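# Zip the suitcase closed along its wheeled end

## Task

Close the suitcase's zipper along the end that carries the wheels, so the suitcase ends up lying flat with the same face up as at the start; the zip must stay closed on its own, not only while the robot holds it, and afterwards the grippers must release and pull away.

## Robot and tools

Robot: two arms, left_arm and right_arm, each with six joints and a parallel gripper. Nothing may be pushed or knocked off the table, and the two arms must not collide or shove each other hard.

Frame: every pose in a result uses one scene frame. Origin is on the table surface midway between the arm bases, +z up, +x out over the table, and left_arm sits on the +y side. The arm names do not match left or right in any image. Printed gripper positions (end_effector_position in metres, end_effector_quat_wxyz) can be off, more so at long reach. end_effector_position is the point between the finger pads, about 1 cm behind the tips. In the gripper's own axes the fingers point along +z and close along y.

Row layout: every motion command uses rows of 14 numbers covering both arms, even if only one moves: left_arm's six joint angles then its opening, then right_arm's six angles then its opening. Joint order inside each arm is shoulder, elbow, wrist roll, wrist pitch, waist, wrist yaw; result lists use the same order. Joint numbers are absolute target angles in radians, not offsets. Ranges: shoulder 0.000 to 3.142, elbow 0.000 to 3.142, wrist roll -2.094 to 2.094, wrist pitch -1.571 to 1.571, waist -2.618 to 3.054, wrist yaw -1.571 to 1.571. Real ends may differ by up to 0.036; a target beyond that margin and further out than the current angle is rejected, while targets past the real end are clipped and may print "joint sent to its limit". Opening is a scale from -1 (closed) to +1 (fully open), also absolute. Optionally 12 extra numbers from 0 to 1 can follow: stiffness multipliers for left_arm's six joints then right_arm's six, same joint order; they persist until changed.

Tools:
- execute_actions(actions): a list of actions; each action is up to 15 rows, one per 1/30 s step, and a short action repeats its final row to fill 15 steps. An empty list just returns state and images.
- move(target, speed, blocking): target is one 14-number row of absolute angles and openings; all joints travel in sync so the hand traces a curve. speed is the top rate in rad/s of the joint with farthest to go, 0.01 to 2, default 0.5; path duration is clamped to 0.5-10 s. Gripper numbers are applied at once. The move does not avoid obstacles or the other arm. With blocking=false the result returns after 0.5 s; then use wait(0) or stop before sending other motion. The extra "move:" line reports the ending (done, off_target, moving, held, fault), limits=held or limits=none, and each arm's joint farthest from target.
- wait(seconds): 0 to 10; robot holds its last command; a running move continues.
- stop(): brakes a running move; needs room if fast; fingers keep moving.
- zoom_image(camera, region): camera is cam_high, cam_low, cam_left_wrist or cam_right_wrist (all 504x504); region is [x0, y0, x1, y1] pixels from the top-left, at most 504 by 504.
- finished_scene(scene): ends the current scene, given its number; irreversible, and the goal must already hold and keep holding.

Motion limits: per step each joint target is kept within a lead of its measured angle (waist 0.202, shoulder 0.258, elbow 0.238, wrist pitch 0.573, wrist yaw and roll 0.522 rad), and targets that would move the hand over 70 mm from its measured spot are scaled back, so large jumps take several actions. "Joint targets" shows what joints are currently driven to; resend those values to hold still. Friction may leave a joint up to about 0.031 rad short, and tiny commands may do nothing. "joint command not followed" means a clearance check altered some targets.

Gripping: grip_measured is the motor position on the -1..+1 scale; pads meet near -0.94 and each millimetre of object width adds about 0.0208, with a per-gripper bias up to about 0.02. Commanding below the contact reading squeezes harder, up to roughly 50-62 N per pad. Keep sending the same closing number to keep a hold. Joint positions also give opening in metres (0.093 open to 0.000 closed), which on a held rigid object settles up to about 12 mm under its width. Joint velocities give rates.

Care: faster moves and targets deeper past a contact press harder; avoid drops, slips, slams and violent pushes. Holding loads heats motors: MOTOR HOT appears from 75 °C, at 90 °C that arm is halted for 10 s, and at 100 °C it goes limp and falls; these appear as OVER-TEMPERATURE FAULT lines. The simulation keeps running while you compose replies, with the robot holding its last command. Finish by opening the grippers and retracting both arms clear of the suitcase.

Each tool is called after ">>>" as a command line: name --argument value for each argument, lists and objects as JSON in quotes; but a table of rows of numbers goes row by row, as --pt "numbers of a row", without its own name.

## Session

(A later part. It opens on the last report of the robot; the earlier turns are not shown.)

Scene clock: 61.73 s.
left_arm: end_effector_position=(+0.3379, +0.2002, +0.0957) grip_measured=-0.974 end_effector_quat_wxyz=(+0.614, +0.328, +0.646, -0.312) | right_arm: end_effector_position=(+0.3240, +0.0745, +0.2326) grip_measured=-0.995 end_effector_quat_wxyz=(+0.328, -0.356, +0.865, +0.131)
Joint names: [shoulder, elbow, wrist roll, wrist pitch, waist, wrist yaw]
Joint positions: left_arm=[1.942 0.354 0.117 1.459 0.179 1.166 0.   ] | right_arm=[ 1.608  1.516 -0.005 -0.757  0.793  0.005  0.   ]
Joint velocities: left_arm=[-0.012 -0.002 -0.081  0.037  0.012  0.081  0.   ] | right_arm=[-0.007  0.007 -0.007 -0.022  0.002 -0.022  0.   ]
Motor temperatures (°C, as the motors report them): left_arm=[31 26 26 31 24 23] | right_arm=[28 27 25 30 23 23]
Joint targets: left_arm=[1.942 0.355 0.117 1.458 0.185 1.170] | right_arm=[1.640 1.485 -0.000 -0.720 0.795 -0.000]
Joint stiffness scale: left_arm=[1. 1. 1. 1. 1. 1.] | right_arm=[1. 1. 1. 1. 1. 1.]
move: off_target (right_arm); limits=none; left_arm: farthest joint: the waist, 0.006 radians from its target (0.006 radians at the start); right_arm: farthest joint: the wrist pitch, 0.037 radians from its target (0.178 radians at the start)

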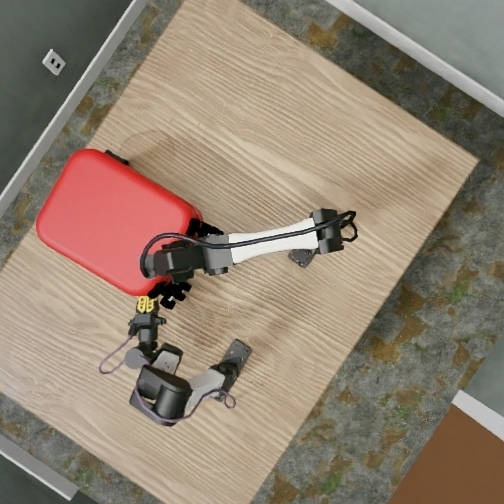

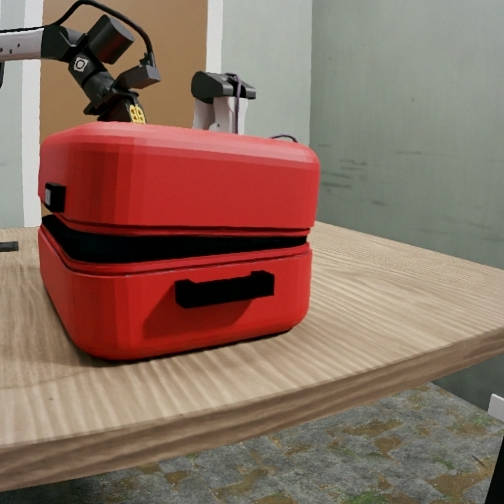

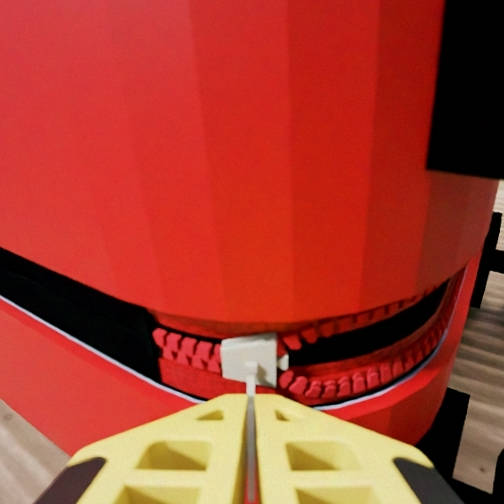

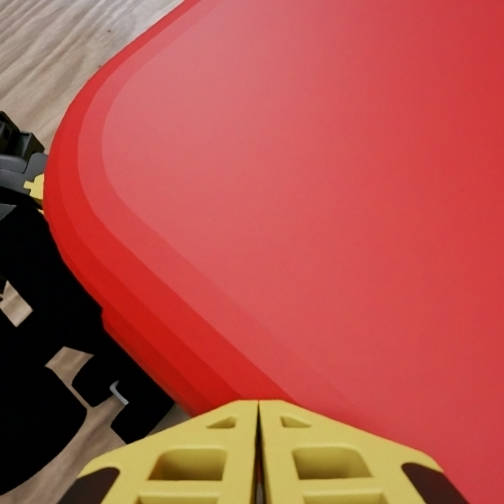

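>>> execute_actions --actions '[[[1.92,0.325,0.117,1.475,0.175,1.20,-1, 1.655,1.475,0,-0.74,0.795,0,-1]],[[1.905,0.30,0.117,1.485,0.167,1.20,-1, 1.665,1.465,0,-0.75,0.795,0,-1]],[[1.89,0.28,0.117,1.493,0.158,1.19,-1, 1.665,1.465,0,-0.75,0.795,0,-1]],[[1.875,0.26,0.117,1.50,0.15,1.18,-1, 1.665,1.465,0,-0.75,0.795,0,-1]]]'

Scene clock: 64.00 s.
left_arm: end_effector_position=(+0.3328, +0.2024, +0.0958) grip_measured=-0.974 end_effector_quat_wxyz=(+0.621, +0.306, +0.661, -0.289) | right_arm: end_effector_position=(+0.3224, +0.0746, +0.2300) grip_measured=-0.995 end_effector_quat_wxyz=(+0.324, -0.357, +0.866, +0.133)
Joint names: [shoulder, elbow, wrist roll, wrist pitch, waist, wrist yaw]
Joint positions: left_arm=[1.901 0.294 0.117 1.472 0.171 1.088 0.   ] | right_arm=[ 1.608  1.51  -0.005 -0.758  0.793 -0.002  0.   ]
Joint velocities: left_arm=[-0.007 -0.007  0.007 -0.081  0.007 -0.037  0.   ] | right_arm=[ 0.002 -0.002  0.081  0.037 -0.007  0.022  0.   ]
Motor temperatures (°C, as the motors report them): left_arm=[32 26 26 31 24 23] | right_arm=[28 27 25 31 23 23]
Joint targets: left_arm=[1.875 0.260 0.117 1.500 0.150 1.180] | right_arm=[1.665 1.465 -0.000 -0.750 0.795 -0.000]
Joint stiffness scale: left_arm=[1. 1. 1. 1. 1. 1.] | right_arm=[1. 1. 1. 1. 1. 1.]

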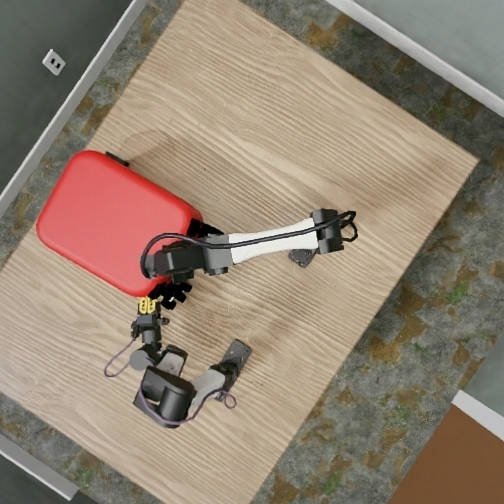

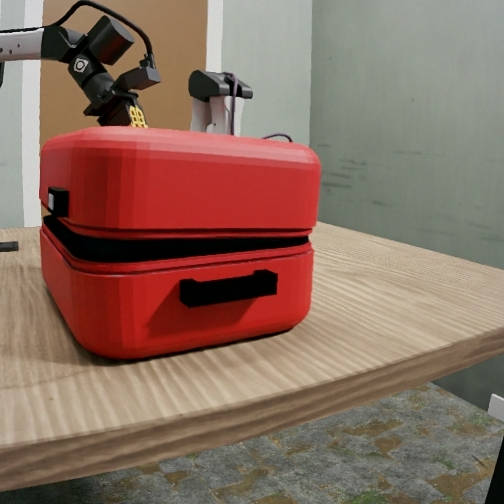

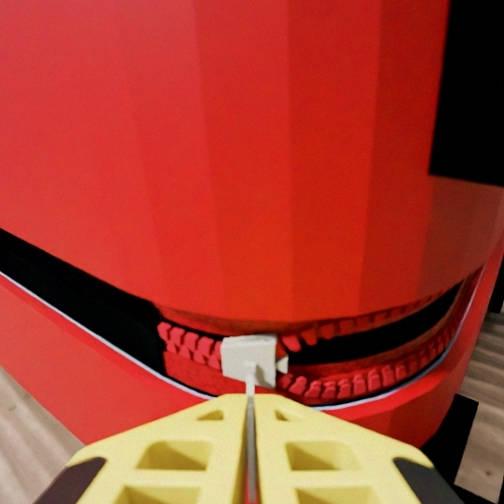

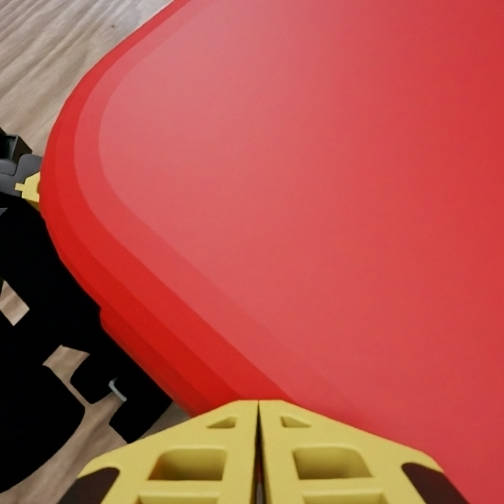

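>>> execute_actions --actions '[[[1.875,0.26,0.117,1.50,0.14,1.22,-1, 1.68,1.455,0,-0.76,0.79,0.02,-1]],[[1.875,0.26,0.117,1.50,0.13,1.26,-1, 1.69,1.45,0,-0.76,0.79,0.02,-1]],[[1.875,0.26,0.117,1.50,0.12,1.30,-1, 1.69,1.45,0,-0.76,0.79,0.02,-1]]]'

Scene clock: 66.57 s.
left_arm: end_effector_position=(+0.3300, +0.1986, +0.0962) grip_measured=-0.974 end_effector_quat_wxyz=(+0.617, +0.312, +0.658, -0.298) | right_arm: end_effector_position=(+0.3224, +0.0713, +0.2262) grip_measured=-0.995 end_effector_quat_wxyz=(+0.320, -0.356, +0.869, +0.124)
Joint names: [shoulder, elbow, wrist roll, wrist pitch, waist, wrist yaw]
Joint positions: left_arm=[1.901 0.294 0.114 1.472 0.166 1.107 0.   ] | right_arm=[ 1.609  1.505 -0.005 -0.767  0.793  0.011  0.   ]
Joint velocities: left_arm=[-0.017 -0.012  0.007 -0.022 -0.007  0.022  0.   ] | right_arm=[-0.002 -0.017  0.022 -0.022 -0.007  0.051  0.   ]
Motor temperatures (°C, as the motors report them): left_arm=[32 26 26 31 24 24] | right_arm=[28 27 25 31 23 23]
Joint targets: left_arm=[1.875 0.260 0.117 1.500 0.120 1.300] | right_arm=[1.690 1.450 -0.000 -0.760 0.790 0.020]
Joint stiffness scale: left_arm=[1. 1. 1. 1. 1. 1.] | right_arm=[1. 1. 1. 1. 1. 1.]

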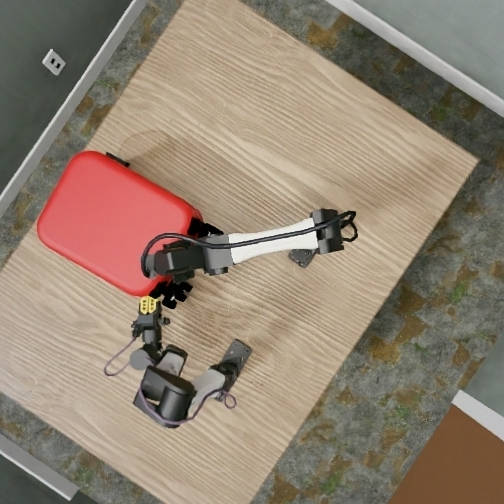

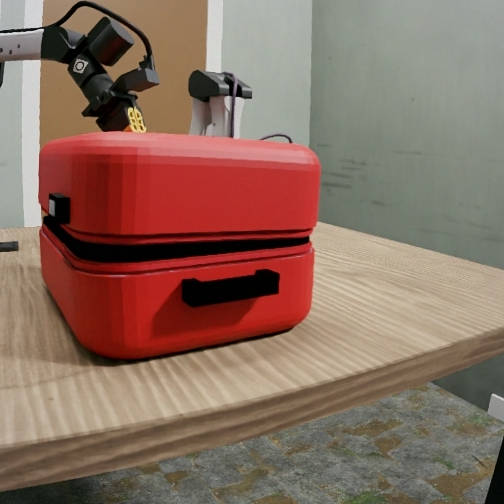

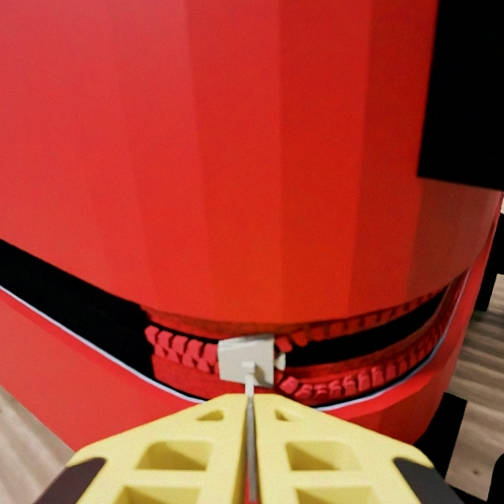

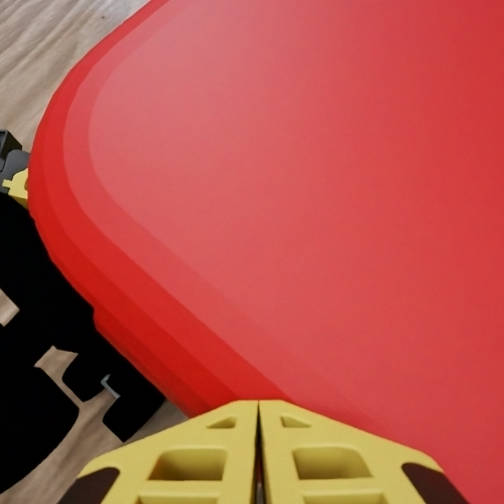

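>>> execute_actions --actions '[[[1.85,0.238,0.117,1.46,0.098,1.27,-1, 1.69,1.45,0,-0.77,0.79,0.02,-1]],[[1.823,0.215,0.117,1.448,0.077,1.23,-1, 1.69,1.45,0,-0.77,0.79,0.02,-1]],[[1.796,0.192,0.117,1.436,0.055,1.18,-1, 1.69,1.45,0,-0.77,0.79,0.02,-1]]]'

Scene clock: 68.67 s.
left_arm: end_effector_position=(+0.3148, +0.1847, +0.0958) grip_measured=-0.974 end_effector_quat_wxyz=(+0.608, +0.303, +0.671, -0.297) | right_arm: end_effector_position=(+0.3230, +0.0664, +0.2238) grip_measured=-0.995 end_effector_quat_wxyz=(+0.317, -0.353, +0.873, +0.111)
Joint names: [shoulder, elbow, wrist roll, wrist pitch, waist, wrist yaw]
Joint positions: left_arm=[1.823 0.218 0.113 1.438 0.11  1.035 0.   ] | right_arm=[ 1.609  1.505 -0.005 -0.783  0.793  0.035  0.   ]
Joint velocities: left_arm=[ 0.007 -0.002 -0.051  0.022 -0.027  0.022  0.   ] | right_arm=[ 0.007 -0.017  0.007 -0.051  0.007 -0.066  0.   ]
Motor temperatures (°C, as the motors report them): left_arm=[32 26 26 32 24 25] | right_arm=[28 27 25 31 22 23]
Joint targets: left_arm=[1.796 0.192 0.117 1.436 0.055 1.180] | right_arm=[1.690 1.450 -0.000 -0.770 0.790 0.020]
Joint stiffness scale: left_arm=[1. 1. 1. 1. 1. 1.] | right_arm=[1. 1. 1. 1. 1. 1.]

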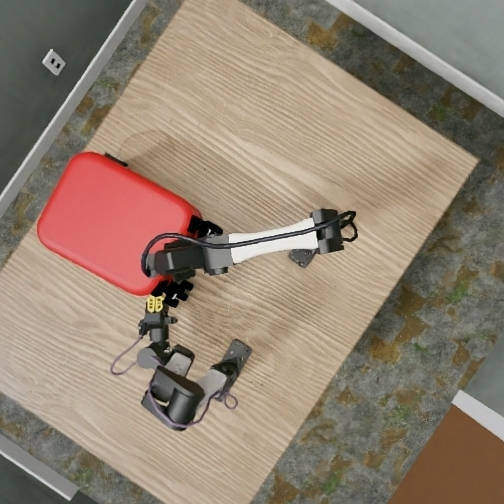

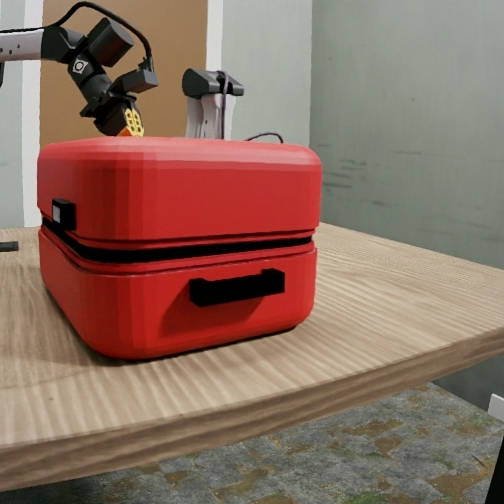

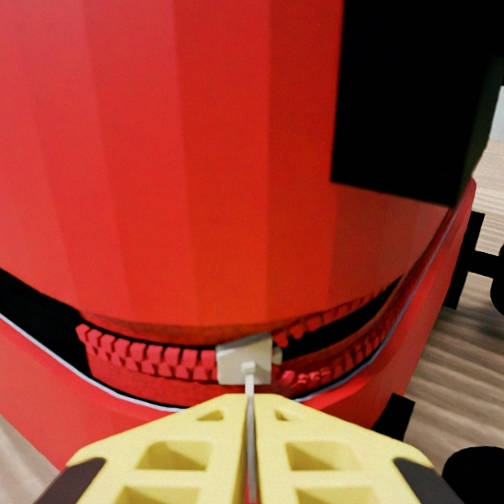

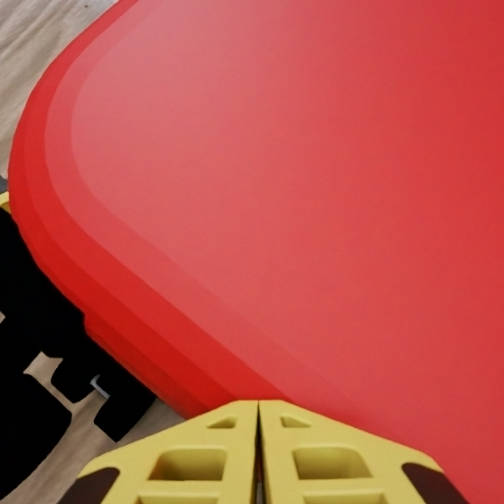

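>>> zoom_image --camera "cam_high" --region '[120, 250, 230, 360]'

Region (120, 250, 230, 360) of cam_high's 504x504 image, scaled by 4.582, with more detail than that image has.

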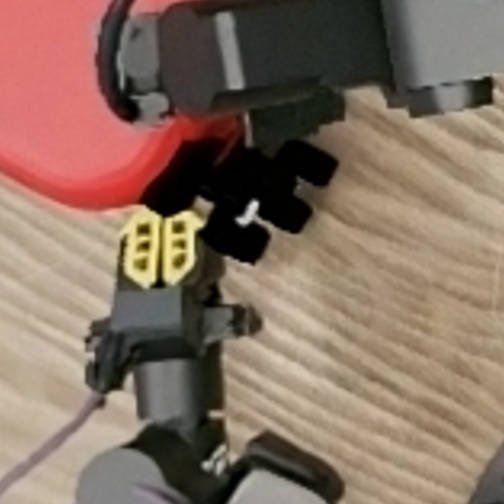

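>>> move --target '[1.55,0.087,-1.37,1.303,-0.055,0.74,-1, 1.69,1.45,0,-0.77,0.79,0.02,-1]' --speed 0.45

Scene clock: 74.33 s.
left_arm: end_effector_position=(+0.3076, +0.1773, +0.1046) grip_measured=-0.975 end_effector_quat_wxyz=(+0.310, -0.288, +0.695, -0.581) | right_arm: end_effector_position=(+0.3229, +0.0669, +0.2251) grip_measured=-0.995 end_effector_quat_wxyz=(+0.318, -0.353, +0.872, +0.113)
Joint names: [shoulder, elbow, wrist roll, wrist pitch, waist, wrist yaw]
Joint positions: left_arm=[ 1.577  0.106 -1.362  1.297 -0.033  0.699  0.   ] | right_arm=[ 1.607  1.506 -0.005 -0.782  0.793  0.032  0.   ]
Joint velocities: left_arm=[-0.007 -0.002 -0.022 -0.037  0.007  0.022  0.   ] | right_arm=[-0.012 -0.007 -0.022  0.051 -0.002  0.022  0.   ]
Motor temperatures (°C, as the motors report them): left_arm=[32 26 26 32 24 25] | right_arm=[28 27 25 32 22 22]
Joint targets: left_arm=[1.550 0.087 -1.370 1.303 -0.055 0.740] | right_arm=[1.690 1.450 0.000 -0.770 0.790 0.020]
Joint stiffness scale: left_arm=[1. 1. 1. 1. 1. 1.] | right_arm=[1. 1. 1. 1. 1. 1.]
move: off_target (left_arm, right_arm); limits=none; left_arm: farthest joint: the wrist yaw, 0.041 radians from its target (0.295 radians at the start); right_arm: farthest joint: the shoulder, 0.083 radians from its target (0.081 radians at the start)

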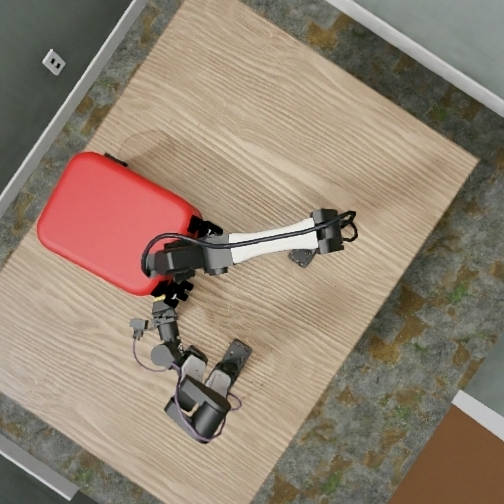

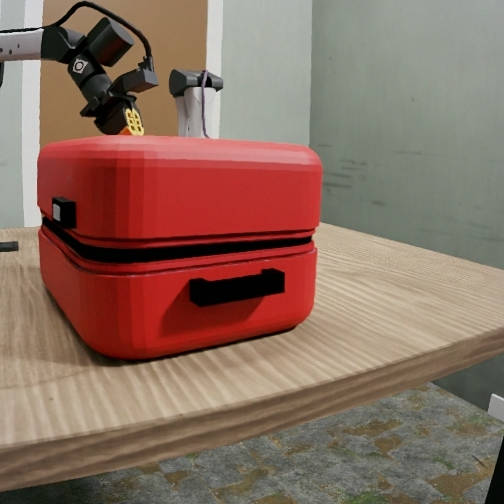

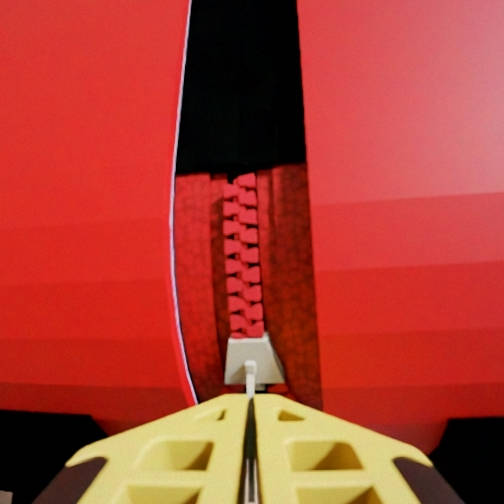

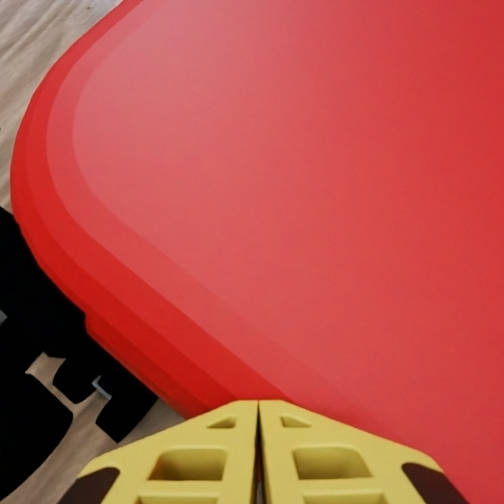

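>>> execute_actions --actions '[[[1.55,0.085,-1.375,1.29,-0.085,0.82,-1, 1.69,1.45,0,-0.77,0.79,0.02,-1]],[[1.527,0.075,-1.39,1.279,-0.14,0.76,-1, 1.69,1.45,0,-0.77,0.79,0.02,-1]],[[1.504,0.065,-1.40,1.268,-0.20,0.67,-1, 1.69,1.45,0,-0.77,0.79,0.02,-1]],[[1.481,0.055,-1.415,1.257,-0.265,0.56,-1, 1.69,1.45,0,-0.77,0.79,0.02,-1]]]'

Scene clock: 76.83 s.
left_arm: end_effector_position=(+0.3039, +0.1601, +0.1040) grip_measured=-0.975 end_effector_quat_wxyz=(+0.333, -0.326, +0.686, -0.559) | right_arm: end_effector_position=(+0.3267, +0.0600, +0.2237) grip_measured=-0.995 end_effector_quat_wxyz=(+0.319, -0.347, +0.877, +0.096)
Joint names: [shoulder, elbow, wrist roll, wrist pitch, waist, wrist yaw]
Joint positions: left_arm=[ 1.504  0.069 -1.407  1.266 -0.215  0.422  0.   ] | right_arm=[ 1.607  1.506 -0.005 -0.792  0.787  0.064  0.   ]
Joint velocities: left_arm=[ 0.002  0.002  0.007 -0.022  0.012 -0.022  0.   ] | right_arm=[-0.002 -0.002  0.081 -0.125  0.012 -0.022  0.   ]
Motor temperatures (°C, as the motors report them): left_arm=[32 26 26 32 24 25] | right_arm=[28 27 25 32 22 22]
Joint targets: left_arm=[1.481 0.055 -1.415 1.257 -0.265 0.560] | right_arm=[1.690 1.450 0.000 -0.770 0.790 0.020]
Joint stiffness scale: left_arm=[1. 1. 1. 1. 1. 1.] | right_arm=[1. 1. 1. 1. 1. 1.]

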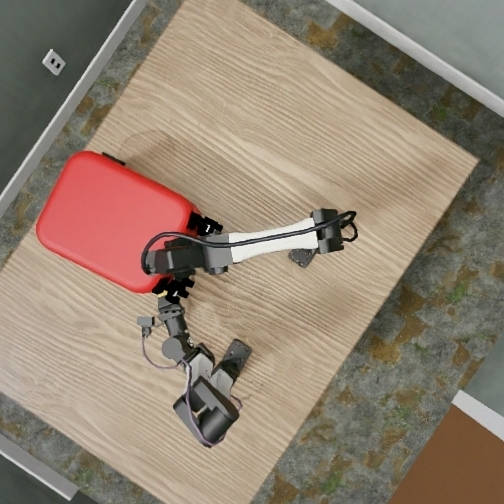

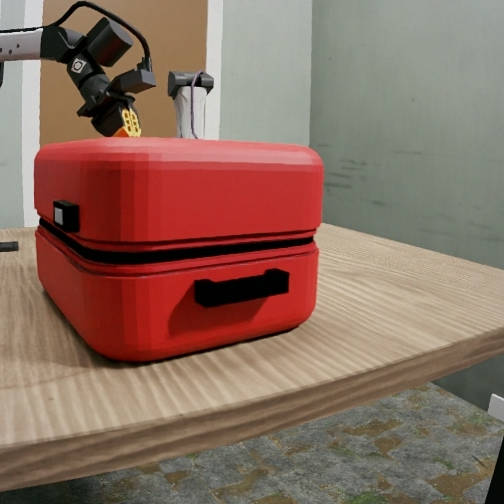

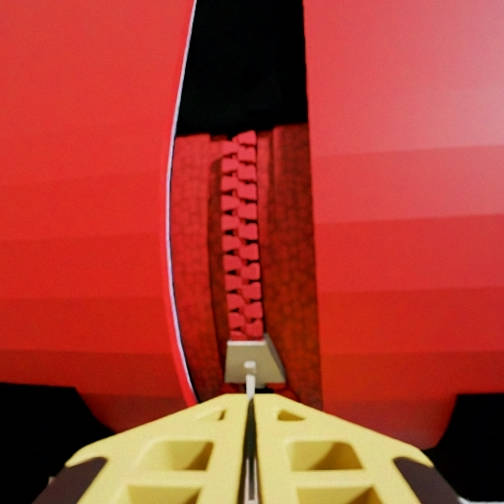

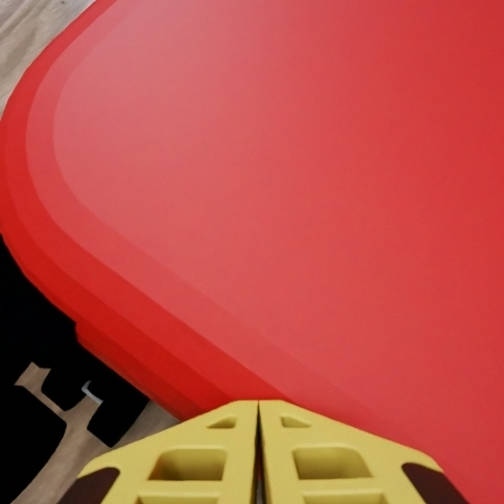

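>>> move --target '[1.495,0.062,-1.41,1.262,-0.225,0.46,-1, 1.54,1.63,0,-0.92,0.79,0,-1]' --speed 0.2

>>> move --target '[1.495,0.062,-1.41,1.262,-0.225,0.46,-1, 1.60,1.69,0,-0.968,0.455,0,-1]' --speed 0.4

Scene clock: 79.13 s.
left_arm: end_effector_position=(+0.3046, +0.1613, +0.1039) grip_measured=-0.975 end_effector_quat_wxyz=(+0.335, -0.328, +0.685, -0.557) | right_arm: end_effector_position=(+0.3095, +0.0561, +0.2720) grip_measured=-0.995 end_effector_quat_wxyz=(+0.331, -0.352, +0.866, +0.129)
Joint names: [shoulder, elbow, wrist roll, wrist pitch, waist, wrist yaw]
Joint positions: left_arm=[ 1.504  0.069 -1.407  1.266 -0.214  0.416  0.   ] | right_arm=[ 1.551  1.616 -0.005 -0.91   0.787  0.009  0.   ]
Joint velocities: left_arm=[-0.007 -0.012 -0.022 -0.007 -0.012  0.022  0.   ] | right_arm=[ 0.017 -0.017  0.007  0.037 -0.012 -0.007  0.   ]
Motor temperatures (°C, as the motors report them): left_arm=[32 26 26 33 24 25] | right_arm=[28 28 25 32 22 23]
Joint targets: left_arm=[1.495 0.062 -1.410 1.262 -0.225 0.460] | right_arm=[1.540 1.630 -0.000 -0.920 0.790 -0.000]
Joint stiffness scale: left_arm=[1. 1. 1. 1. 1. 1.] | right_arm=[1. 1. 1. 1. 1. 1.]
move: off_target (left_arm); limits=none; left_arm: farthest joint: the wrist yaw, 0.044 radians from its target (0.038 radians at the start); right_arm: farthest joint: the elbow, 0.014 radians from its target (0.124 radians at the start)

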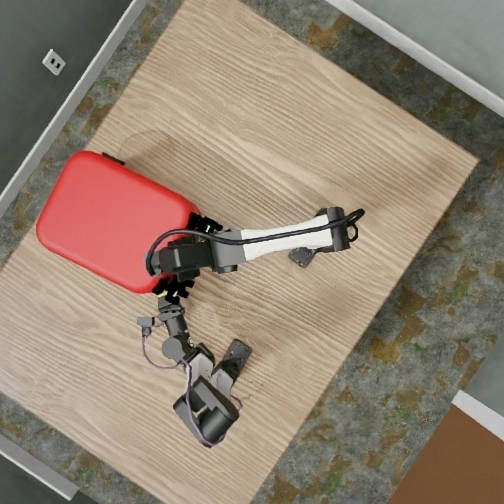

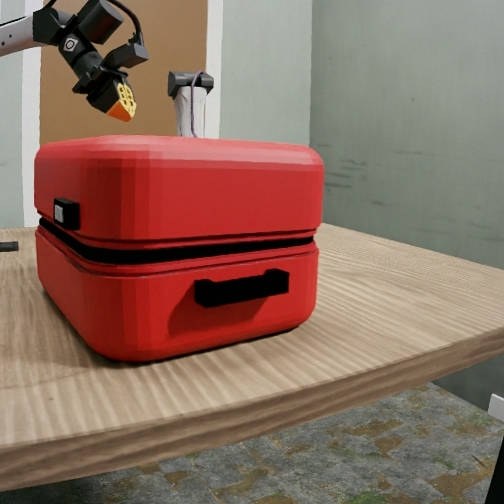

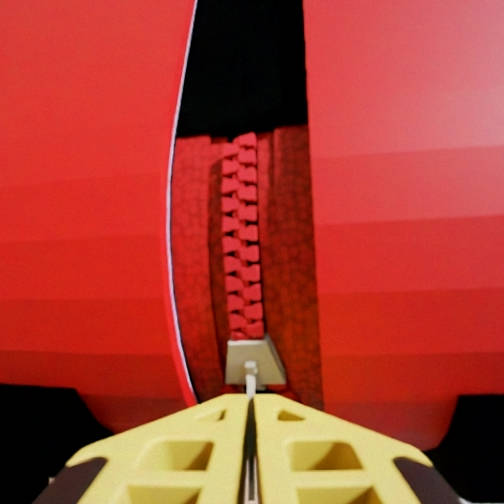

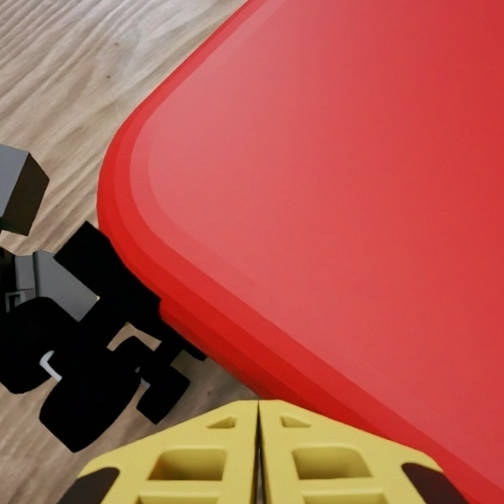

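Scene clock: 80.50 s.
left_arm: end_effector_position=(+0.3046, +0.1613, +0.1039) grip_measured=-0.975 end_effector_quat_wxyz=(+0.335, -0.328, +0.685, -0.557) | right_arm: end_effector_position=(+0.3886, -0.0542, +0.2733) grip_measured=-0.995 end_effector_quat_wxyz=(+0.336, -0.208, +0.916, +0.071)
Joint names: [shoulder, elbow, wrist roll, wrist pitch, waist, wrist yaw]
Joint positions: left_arm=[ 1.504  0.069 -1.407  1.266 -0.214  0.416  0.   ] | right_arm=[ 1.584  1.672 -0.005 -0.958  0.46   0.007  0.   ]
Joint velocities: left_arm=[-0.002  0.002 -0.022  0.007 -0.007  0.022  0.   ] | right_arm=[-0.012 -0.007 -0.007 -0.095 -0.007 -0.037  0.   ]
Motor temperatures (°C, as the motors report them): left_arm=[32 26 26 33 24 25] | right_arm=[28 28 25 32 22 22]
Joint targets: left_arm=[1.495 0.062 -1.410 1.262 -0.225 0.460] | right_arm=[1.600 1.690 -0.000 -0.968 0.455 -0.000]
Joint stiffness scale: left_arm=[1. 1. 1. 1. 1. 1.] | right_arm=[1. 1. 1. 1. 1. 1.]
move: off_target (left_arm); limits=none; left_arm: farthest joint: the wrist yaw, 0.044 radians from its target (0.044 radians at the start); right_arm: farthest joint: the elbow, 0.018 radians from its target (0.074 radians at the start)

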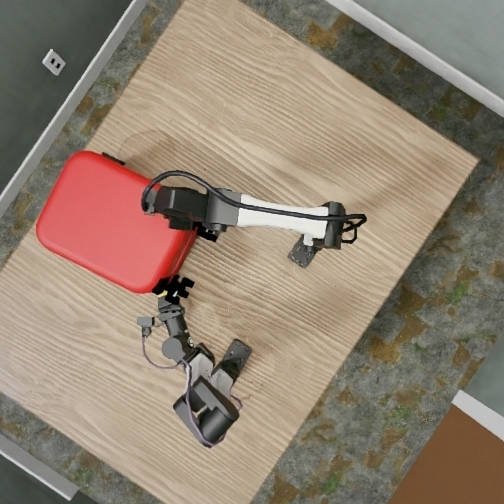

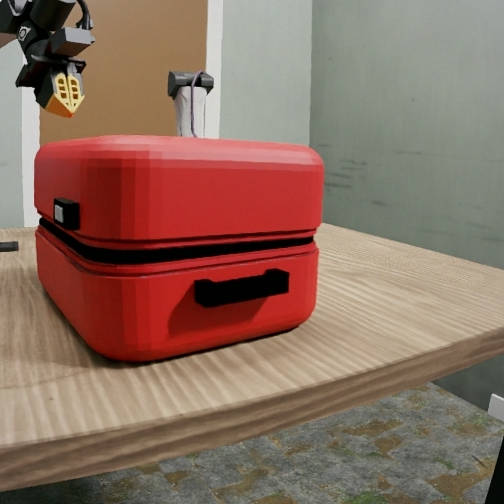

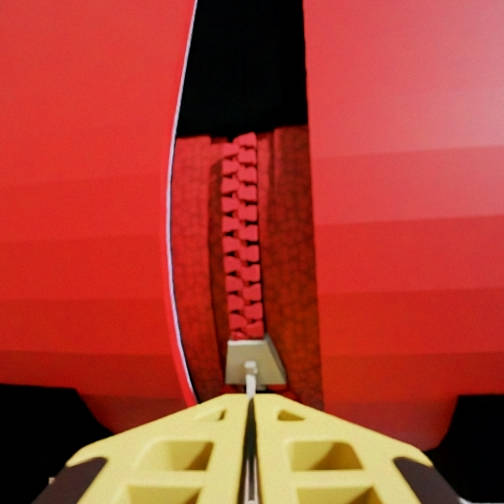

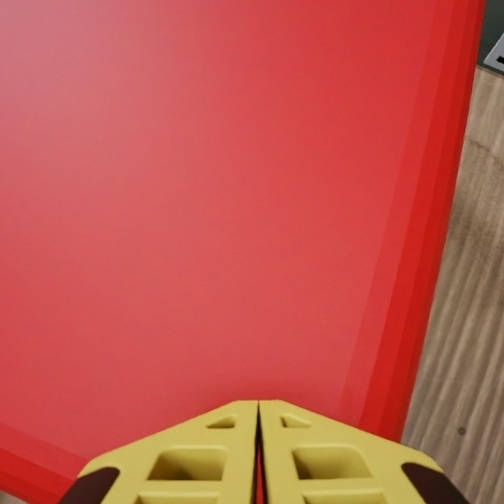

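>>> execute_actions --actions '[[[1.495,0.062,-1.41,1.262,-0.225,0.46,-1, 1.575,1.60,0,-0.90,0.42,0,-1]],[[1.495,0.062,-1.41,1.262,-0.225,0.46,-1, 1.565,1.54,0,-0.85,0.395,0,-1]],[[1.495,0.062,-1.41,1.262,-0.225,0.46,-1, 1.555,1.49,0,-0.81,0.395,0,-1]],[[1.495,0.062,-1.41,1.262,-0.225,0.46,-1, 1.55,1.45,0,-0.78,0.395,0,-1]],[[1.495,0.062,-1.41,1.262,-0.225,0.46,-1, 1.55,1.41,0,-0.76,0.395,0,-1]]]'

Scene clock: 83.30 s.
left_arm: end_effector_position=(+0.3046, +0.1613, +0.1039) grip_measured=-0.975 end_effector_quat_wxyz=(+0.335, -0.328, +0.685, -0.557) | right_arm: end_effector_position=(+0.4021, -0.0755, +0.2316) grip_measured=-0.995 end_effector_quat_wxyz=(+0.348, -0.180, +0.918, +0.064)
Joint names: [shoulder, elbow, wrist roll, wrist pitch, waist, wrist yaw]
Joint positions: left_arm=[ 1.504  0.069 -1.407  1.266 -0.214  0.416  0.   ] | right_arm=[ 1.542  1.445 -0.005 -0.751  0.4    0.007  0.   ]
Joint velocities: left_arm=[ 0.002  0.007  0.051 -0.007  0.007 -0.081  0.   ] | right_arm=[-0.012  0.012  0.022  0.037  0.007 -0.022  0.   ]
Motor temperatures (°C, as the motors report them): left_arm=[32 26 26 33 24 25] | right_arm=[28 28 25 33 22 22]
Joint targets: left_arm=[1.495 0.062 -1.410 1.262 -0.225 0.460] | right_arm=[1.550 1.410 -0.000 -0.760 0.395 0.000]
Joint stiffness scale: left_arm=[1. 1. 1. 1. 1. 1.] | right_arm=[1. 1. 1. 1. 1. 1.]

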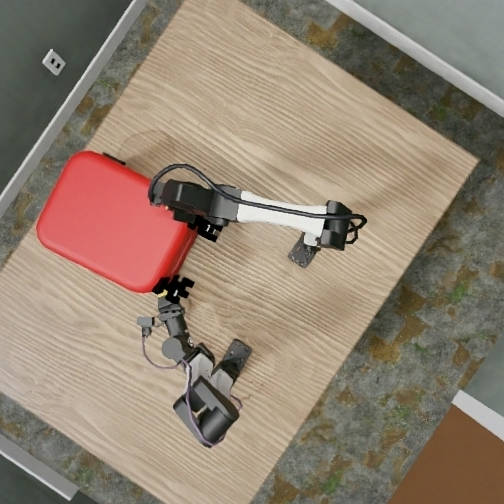

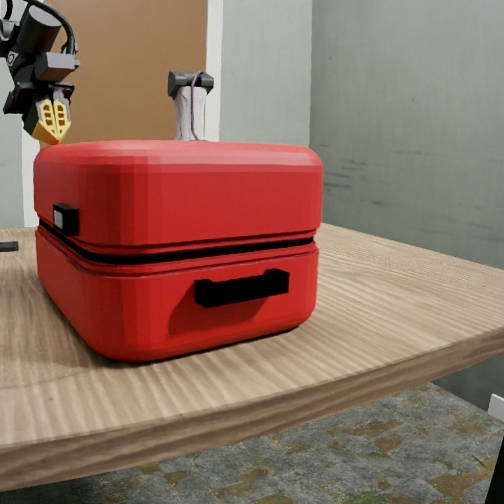

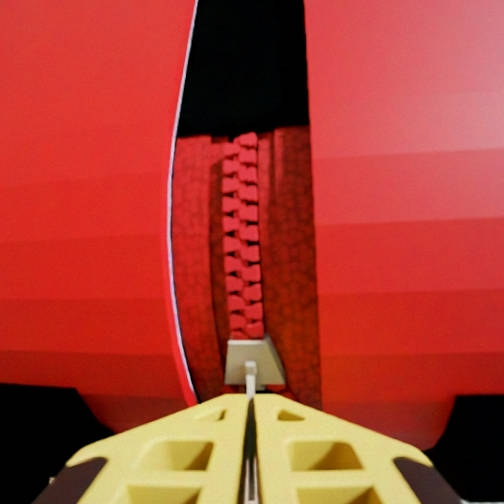

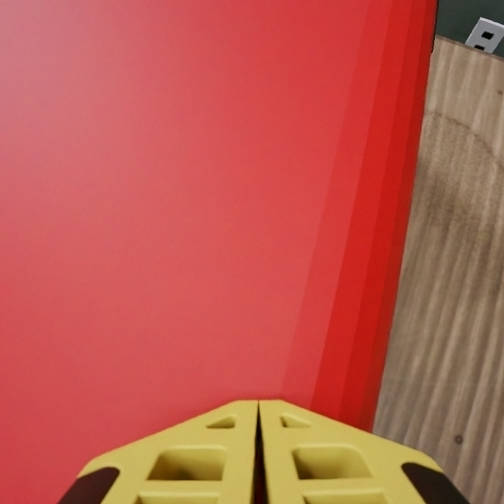

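>>> execute_actions --actions '[[[1.49,0.058,-1.42,1.26,-0.26,0.50,-1, 1.58,1.39,0,-0.80,0.415,-0.04,-1]],[[1.485,0.055,-1.43,1.258,-0.31,0.47,-1, 1.605,1.375,0,-0.83,0.43,-0.08,-1]],[[1.48,0.052,-1.44,1.256,-0.365,0.39,-1, 1.605,1.375,0,-0.83,0.43,-0.08,-1]],[[1.47,0.05,-1.45,1.254,-0.42,0.30,-1, 1.605,1.375,0,-0.83,0.43,-0.08,-1]],[[1.465,0.047,-1.46,1.252,-0.475,0.21,-1, 1.605,1.375,0,-0.83,0.43,-0.08,-1]],[[1.46,0.045,-1.47,1.25,-0.525,0.125,-1, 1.605,1.375,0,-0.83,0.43,-0.08,-1]]]'

Scene clock: 86.87 s.
left_arm: end_effector_position=(+0.2936, +0.1303, +0.1037) grip_measured=-0.975 end_effector_quat_wxyz=(+0.358, -0.355, +0.674, -0.540) | right_arm: end_effector_position=(+0.4062, -0.0759, +0.2288) grip_measured=-0.995 end_effector_quat_wxyz=(+0.352, -0.178, +0.917, +0.059)
Joint names: [shoulder, elbow, wrist roll, wrist pitch, waist, wrist yaw]
Joint positions: left_arm=[ 1.48   0.052 -1.461  1.267 -0.494  0.057  0.   ] | right_arm=[ 1.548  1.435 -0.005 -0.727  0.4    0.018  0.   ]
Joint velocities: left_arm=[ 0.007  0.012 -0.022 -0.037 -0.002 -0.095  0.   ] | right_arm=[-0.002  0.017  0.007 -0.022 -0.012 -0.037  0.   ]
Motor temperatures (°C, as the motors report them): left_arm=[32 26 26 33 24 25] | right_arm=[28 28 25 32 23 23]
Joint targets: left_arm=[1.460 0.045 -1.470 1.250 -0.525 0.125] | right_arm=[1.605 1.375 -0.000 -0.830 0.430 -0.080]
Joint stiffness scale: left_arm=[1. 1. 1. 1. 1. 1.] | right_arm=[1. 1. 1. 1. 1. 1.]

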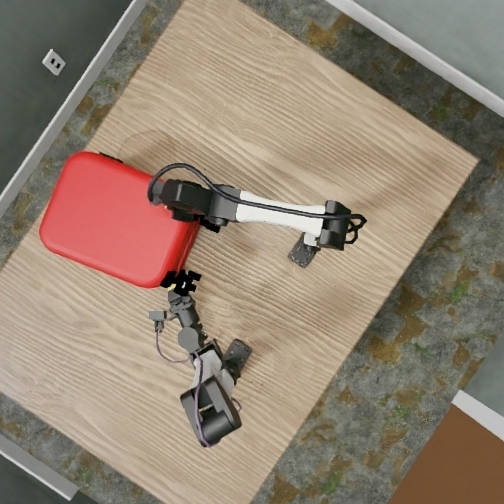

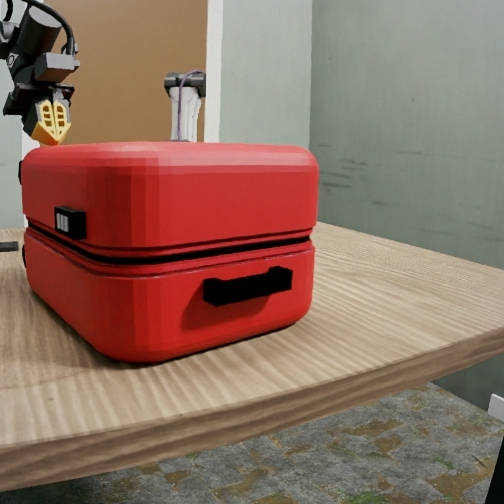

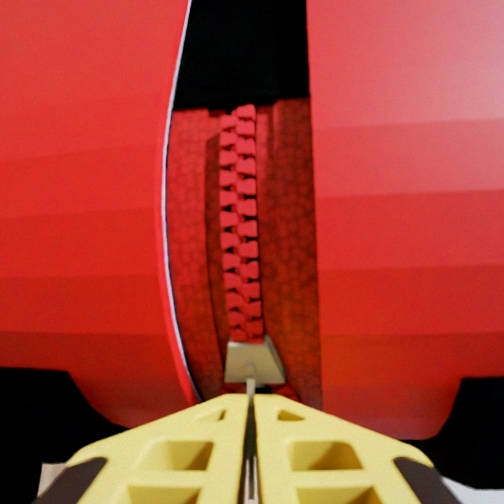

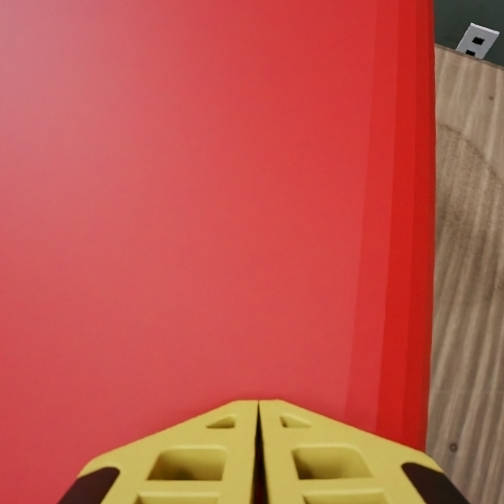

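>>> zoom_image --camera "cam_high" --region '[130, 200, 260, 350]'

Region (130, 200, 260, 350) of cam_high's 504x504 image, scaled by 3.360, with more detail than that image has; it fills the left 437 columns of this view, and the rest is white.

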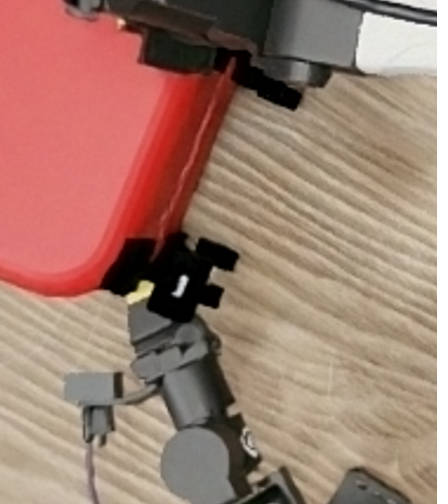

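>>> move --target '[1.48,0.052,-1.461,1.267,-0.494,0.057,-1, 1.0,0.9,0,-0.4,0.75,0,-1]' --speed 0.5

>>> move --target '[1.48,0.052,-1.461,1.267,-0.494,0.057,-1, 1.19,0.11,0,0.96,0.92,0,-0.3]' --speed 0.9

Scene clock: 90.77 s.
left_arm: end_effector_position=(+0.2941, +0.1312, +0.1037) grip_measured=-0.975 end_effector_quat_wxyz=(+0.360, -0.357, +0.673, -0.539) | right_arm: end_effector_position=(+0.2671, -0.0071, +0.2564) grip_measured=-0.995 end_effector_quat_wxyz=(+0.477, -0.305, +0.805, +0.176)
Joint names: [shoulder, elbow, wrist roll, wrist pitch, waist, wrist yaw]
Joint positions: left_arm=[ 1.48   0.052 -1.461  1.268 -0.494  0.051  0.   ] | right_arm=[ 1.014  0.917 -0.005 -0.409  0.74   0.007  0.   ]
Joint velocities: left_arm=[-0.012 -0.007 -0.007 -0.081  0.007 -0.037  0.   ] | right_arm=[-0.002 -0.012 -0.051  0.095  0.007  0.037  0.   ]
Motor temperatures (°C, as the motors report them): left_arm=[31 26 26 34 24 25] | right_arm=[28 28 25 32 23 23]
Joint targets: left_arm=[1.480 0.052 -1.461 1.267 -0.494 0.057] | right_arm=[1.000 0.900 -0.000 -0.400 0.750 -0.000]
Joint stiffness scale: left_arm=[1. 1. 1. 1. 1. 1.] | right_arm=[1. 1. 1. 1. 1. 1.]
move: done; limits=none; left_arm: farthest joint: the wrist yaw, 0.006 radians from its target (0.000 radians at the start); right_arm: farthest joint: the elbow, 0.017 radians from its target (0.535 radians at the start)

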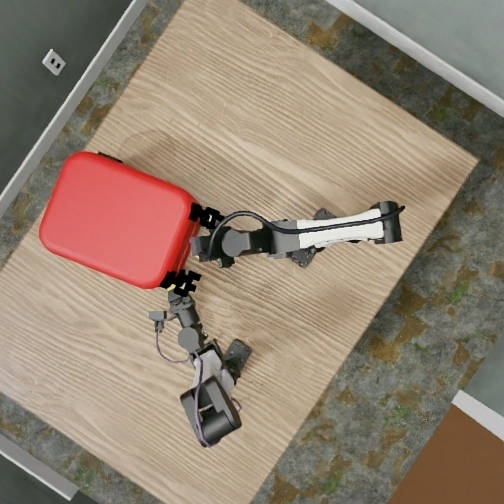

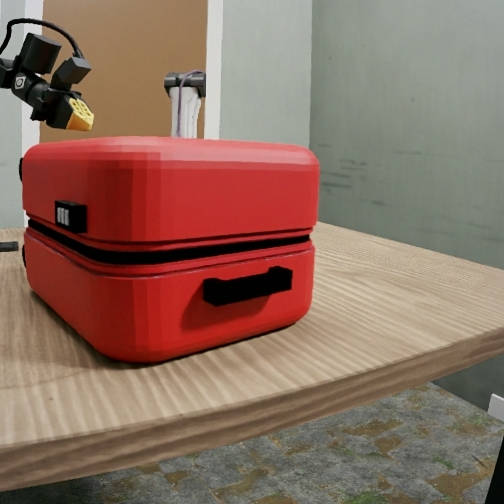

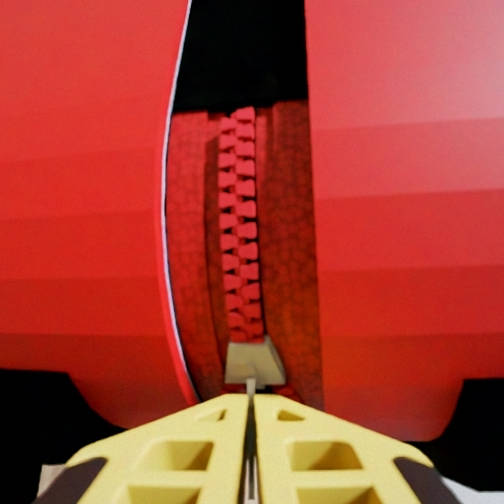

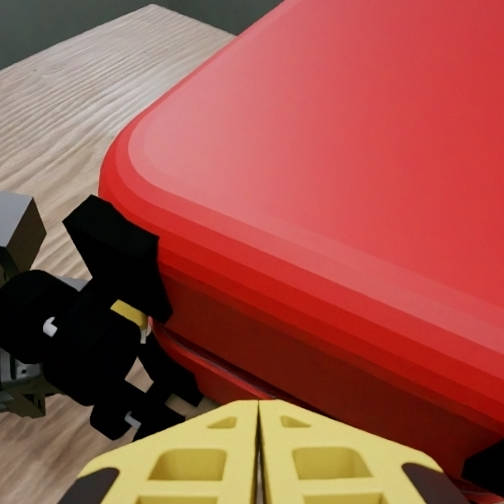

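Scene clock: 93.20 s.
left_arm: end_effector_position=(+0.2942, +0.1313, +0.1037) grip_measured=-0.975 end_effector_quat_wxyz=(+0.360, -0.357, +0.672, -0.539) | right_arm: end_effector_position=(+0.2197, +0.0258, +0.1501) grip_measured=-0.301 end_effector_quat_wxyz=(+0.607, -0.320, +0.669, +0.286)
Joint names: [shoulder, elbow, wrist roll, wrist pitch, waist, wrist yaw]
Joint positions: left_arm=[ 1.48   0.052 -1.461  1.268 -0.494  0.05   0.   ] | right_arm=[ 1.174  0.123 -0.005  0.951  0.909  0.007  0.031]
Joint velocities: left_arm=[-0.007  0.007 -0.037  0.007 -0.012  0.022  0.   ] | right_arm=[-0.002 -0.017 -0.051 -0.022 -0.007  0.022 -0.001]
Motor temperatures (°C, as the motors report them): left_arm=[31 26 26 34 24 24] | right_arm=[28 28 25 33 23 23]
Joint targets: left_arm=[1.480 0.052 -1.461 1.267 -0.494 0.057] | right_arm=[1.190 0.110 0.000 0.960 0.920 0.000]
Joint stiffness scale: left_arm=[1. 1. 1. 1. 1. 1.] | right_arm=[1. 1. 1. 1. 1. 1.]
move: done; limits=none; left_arm: farthest joint: the wrist yaw, 0.007 radians from its target (0.006 radians at the start); right_arm: farthest joint: the shoulder, 0.016 radians from its target (0.176 radians at the start)

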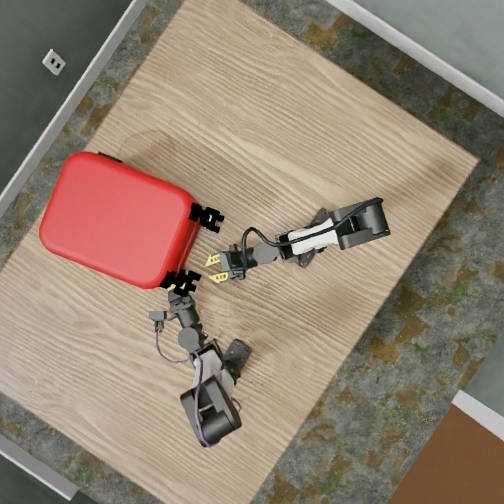

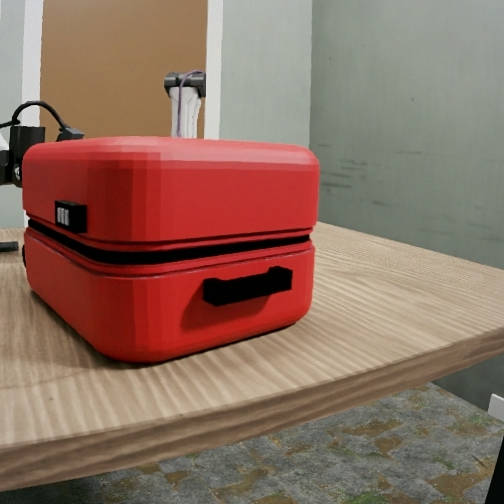

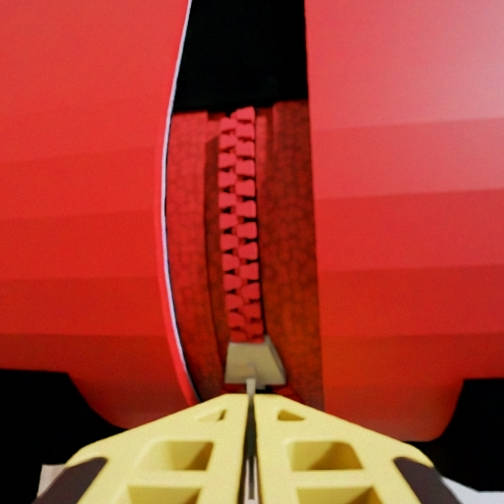

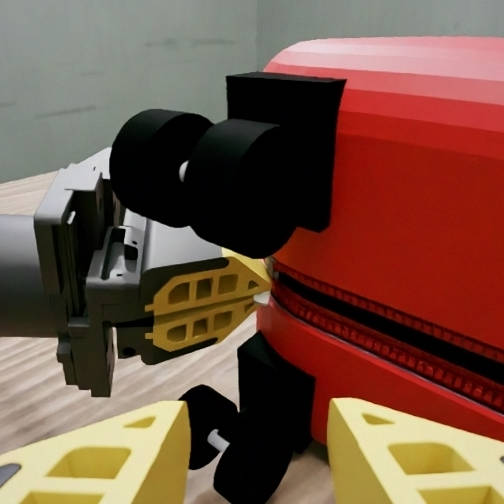

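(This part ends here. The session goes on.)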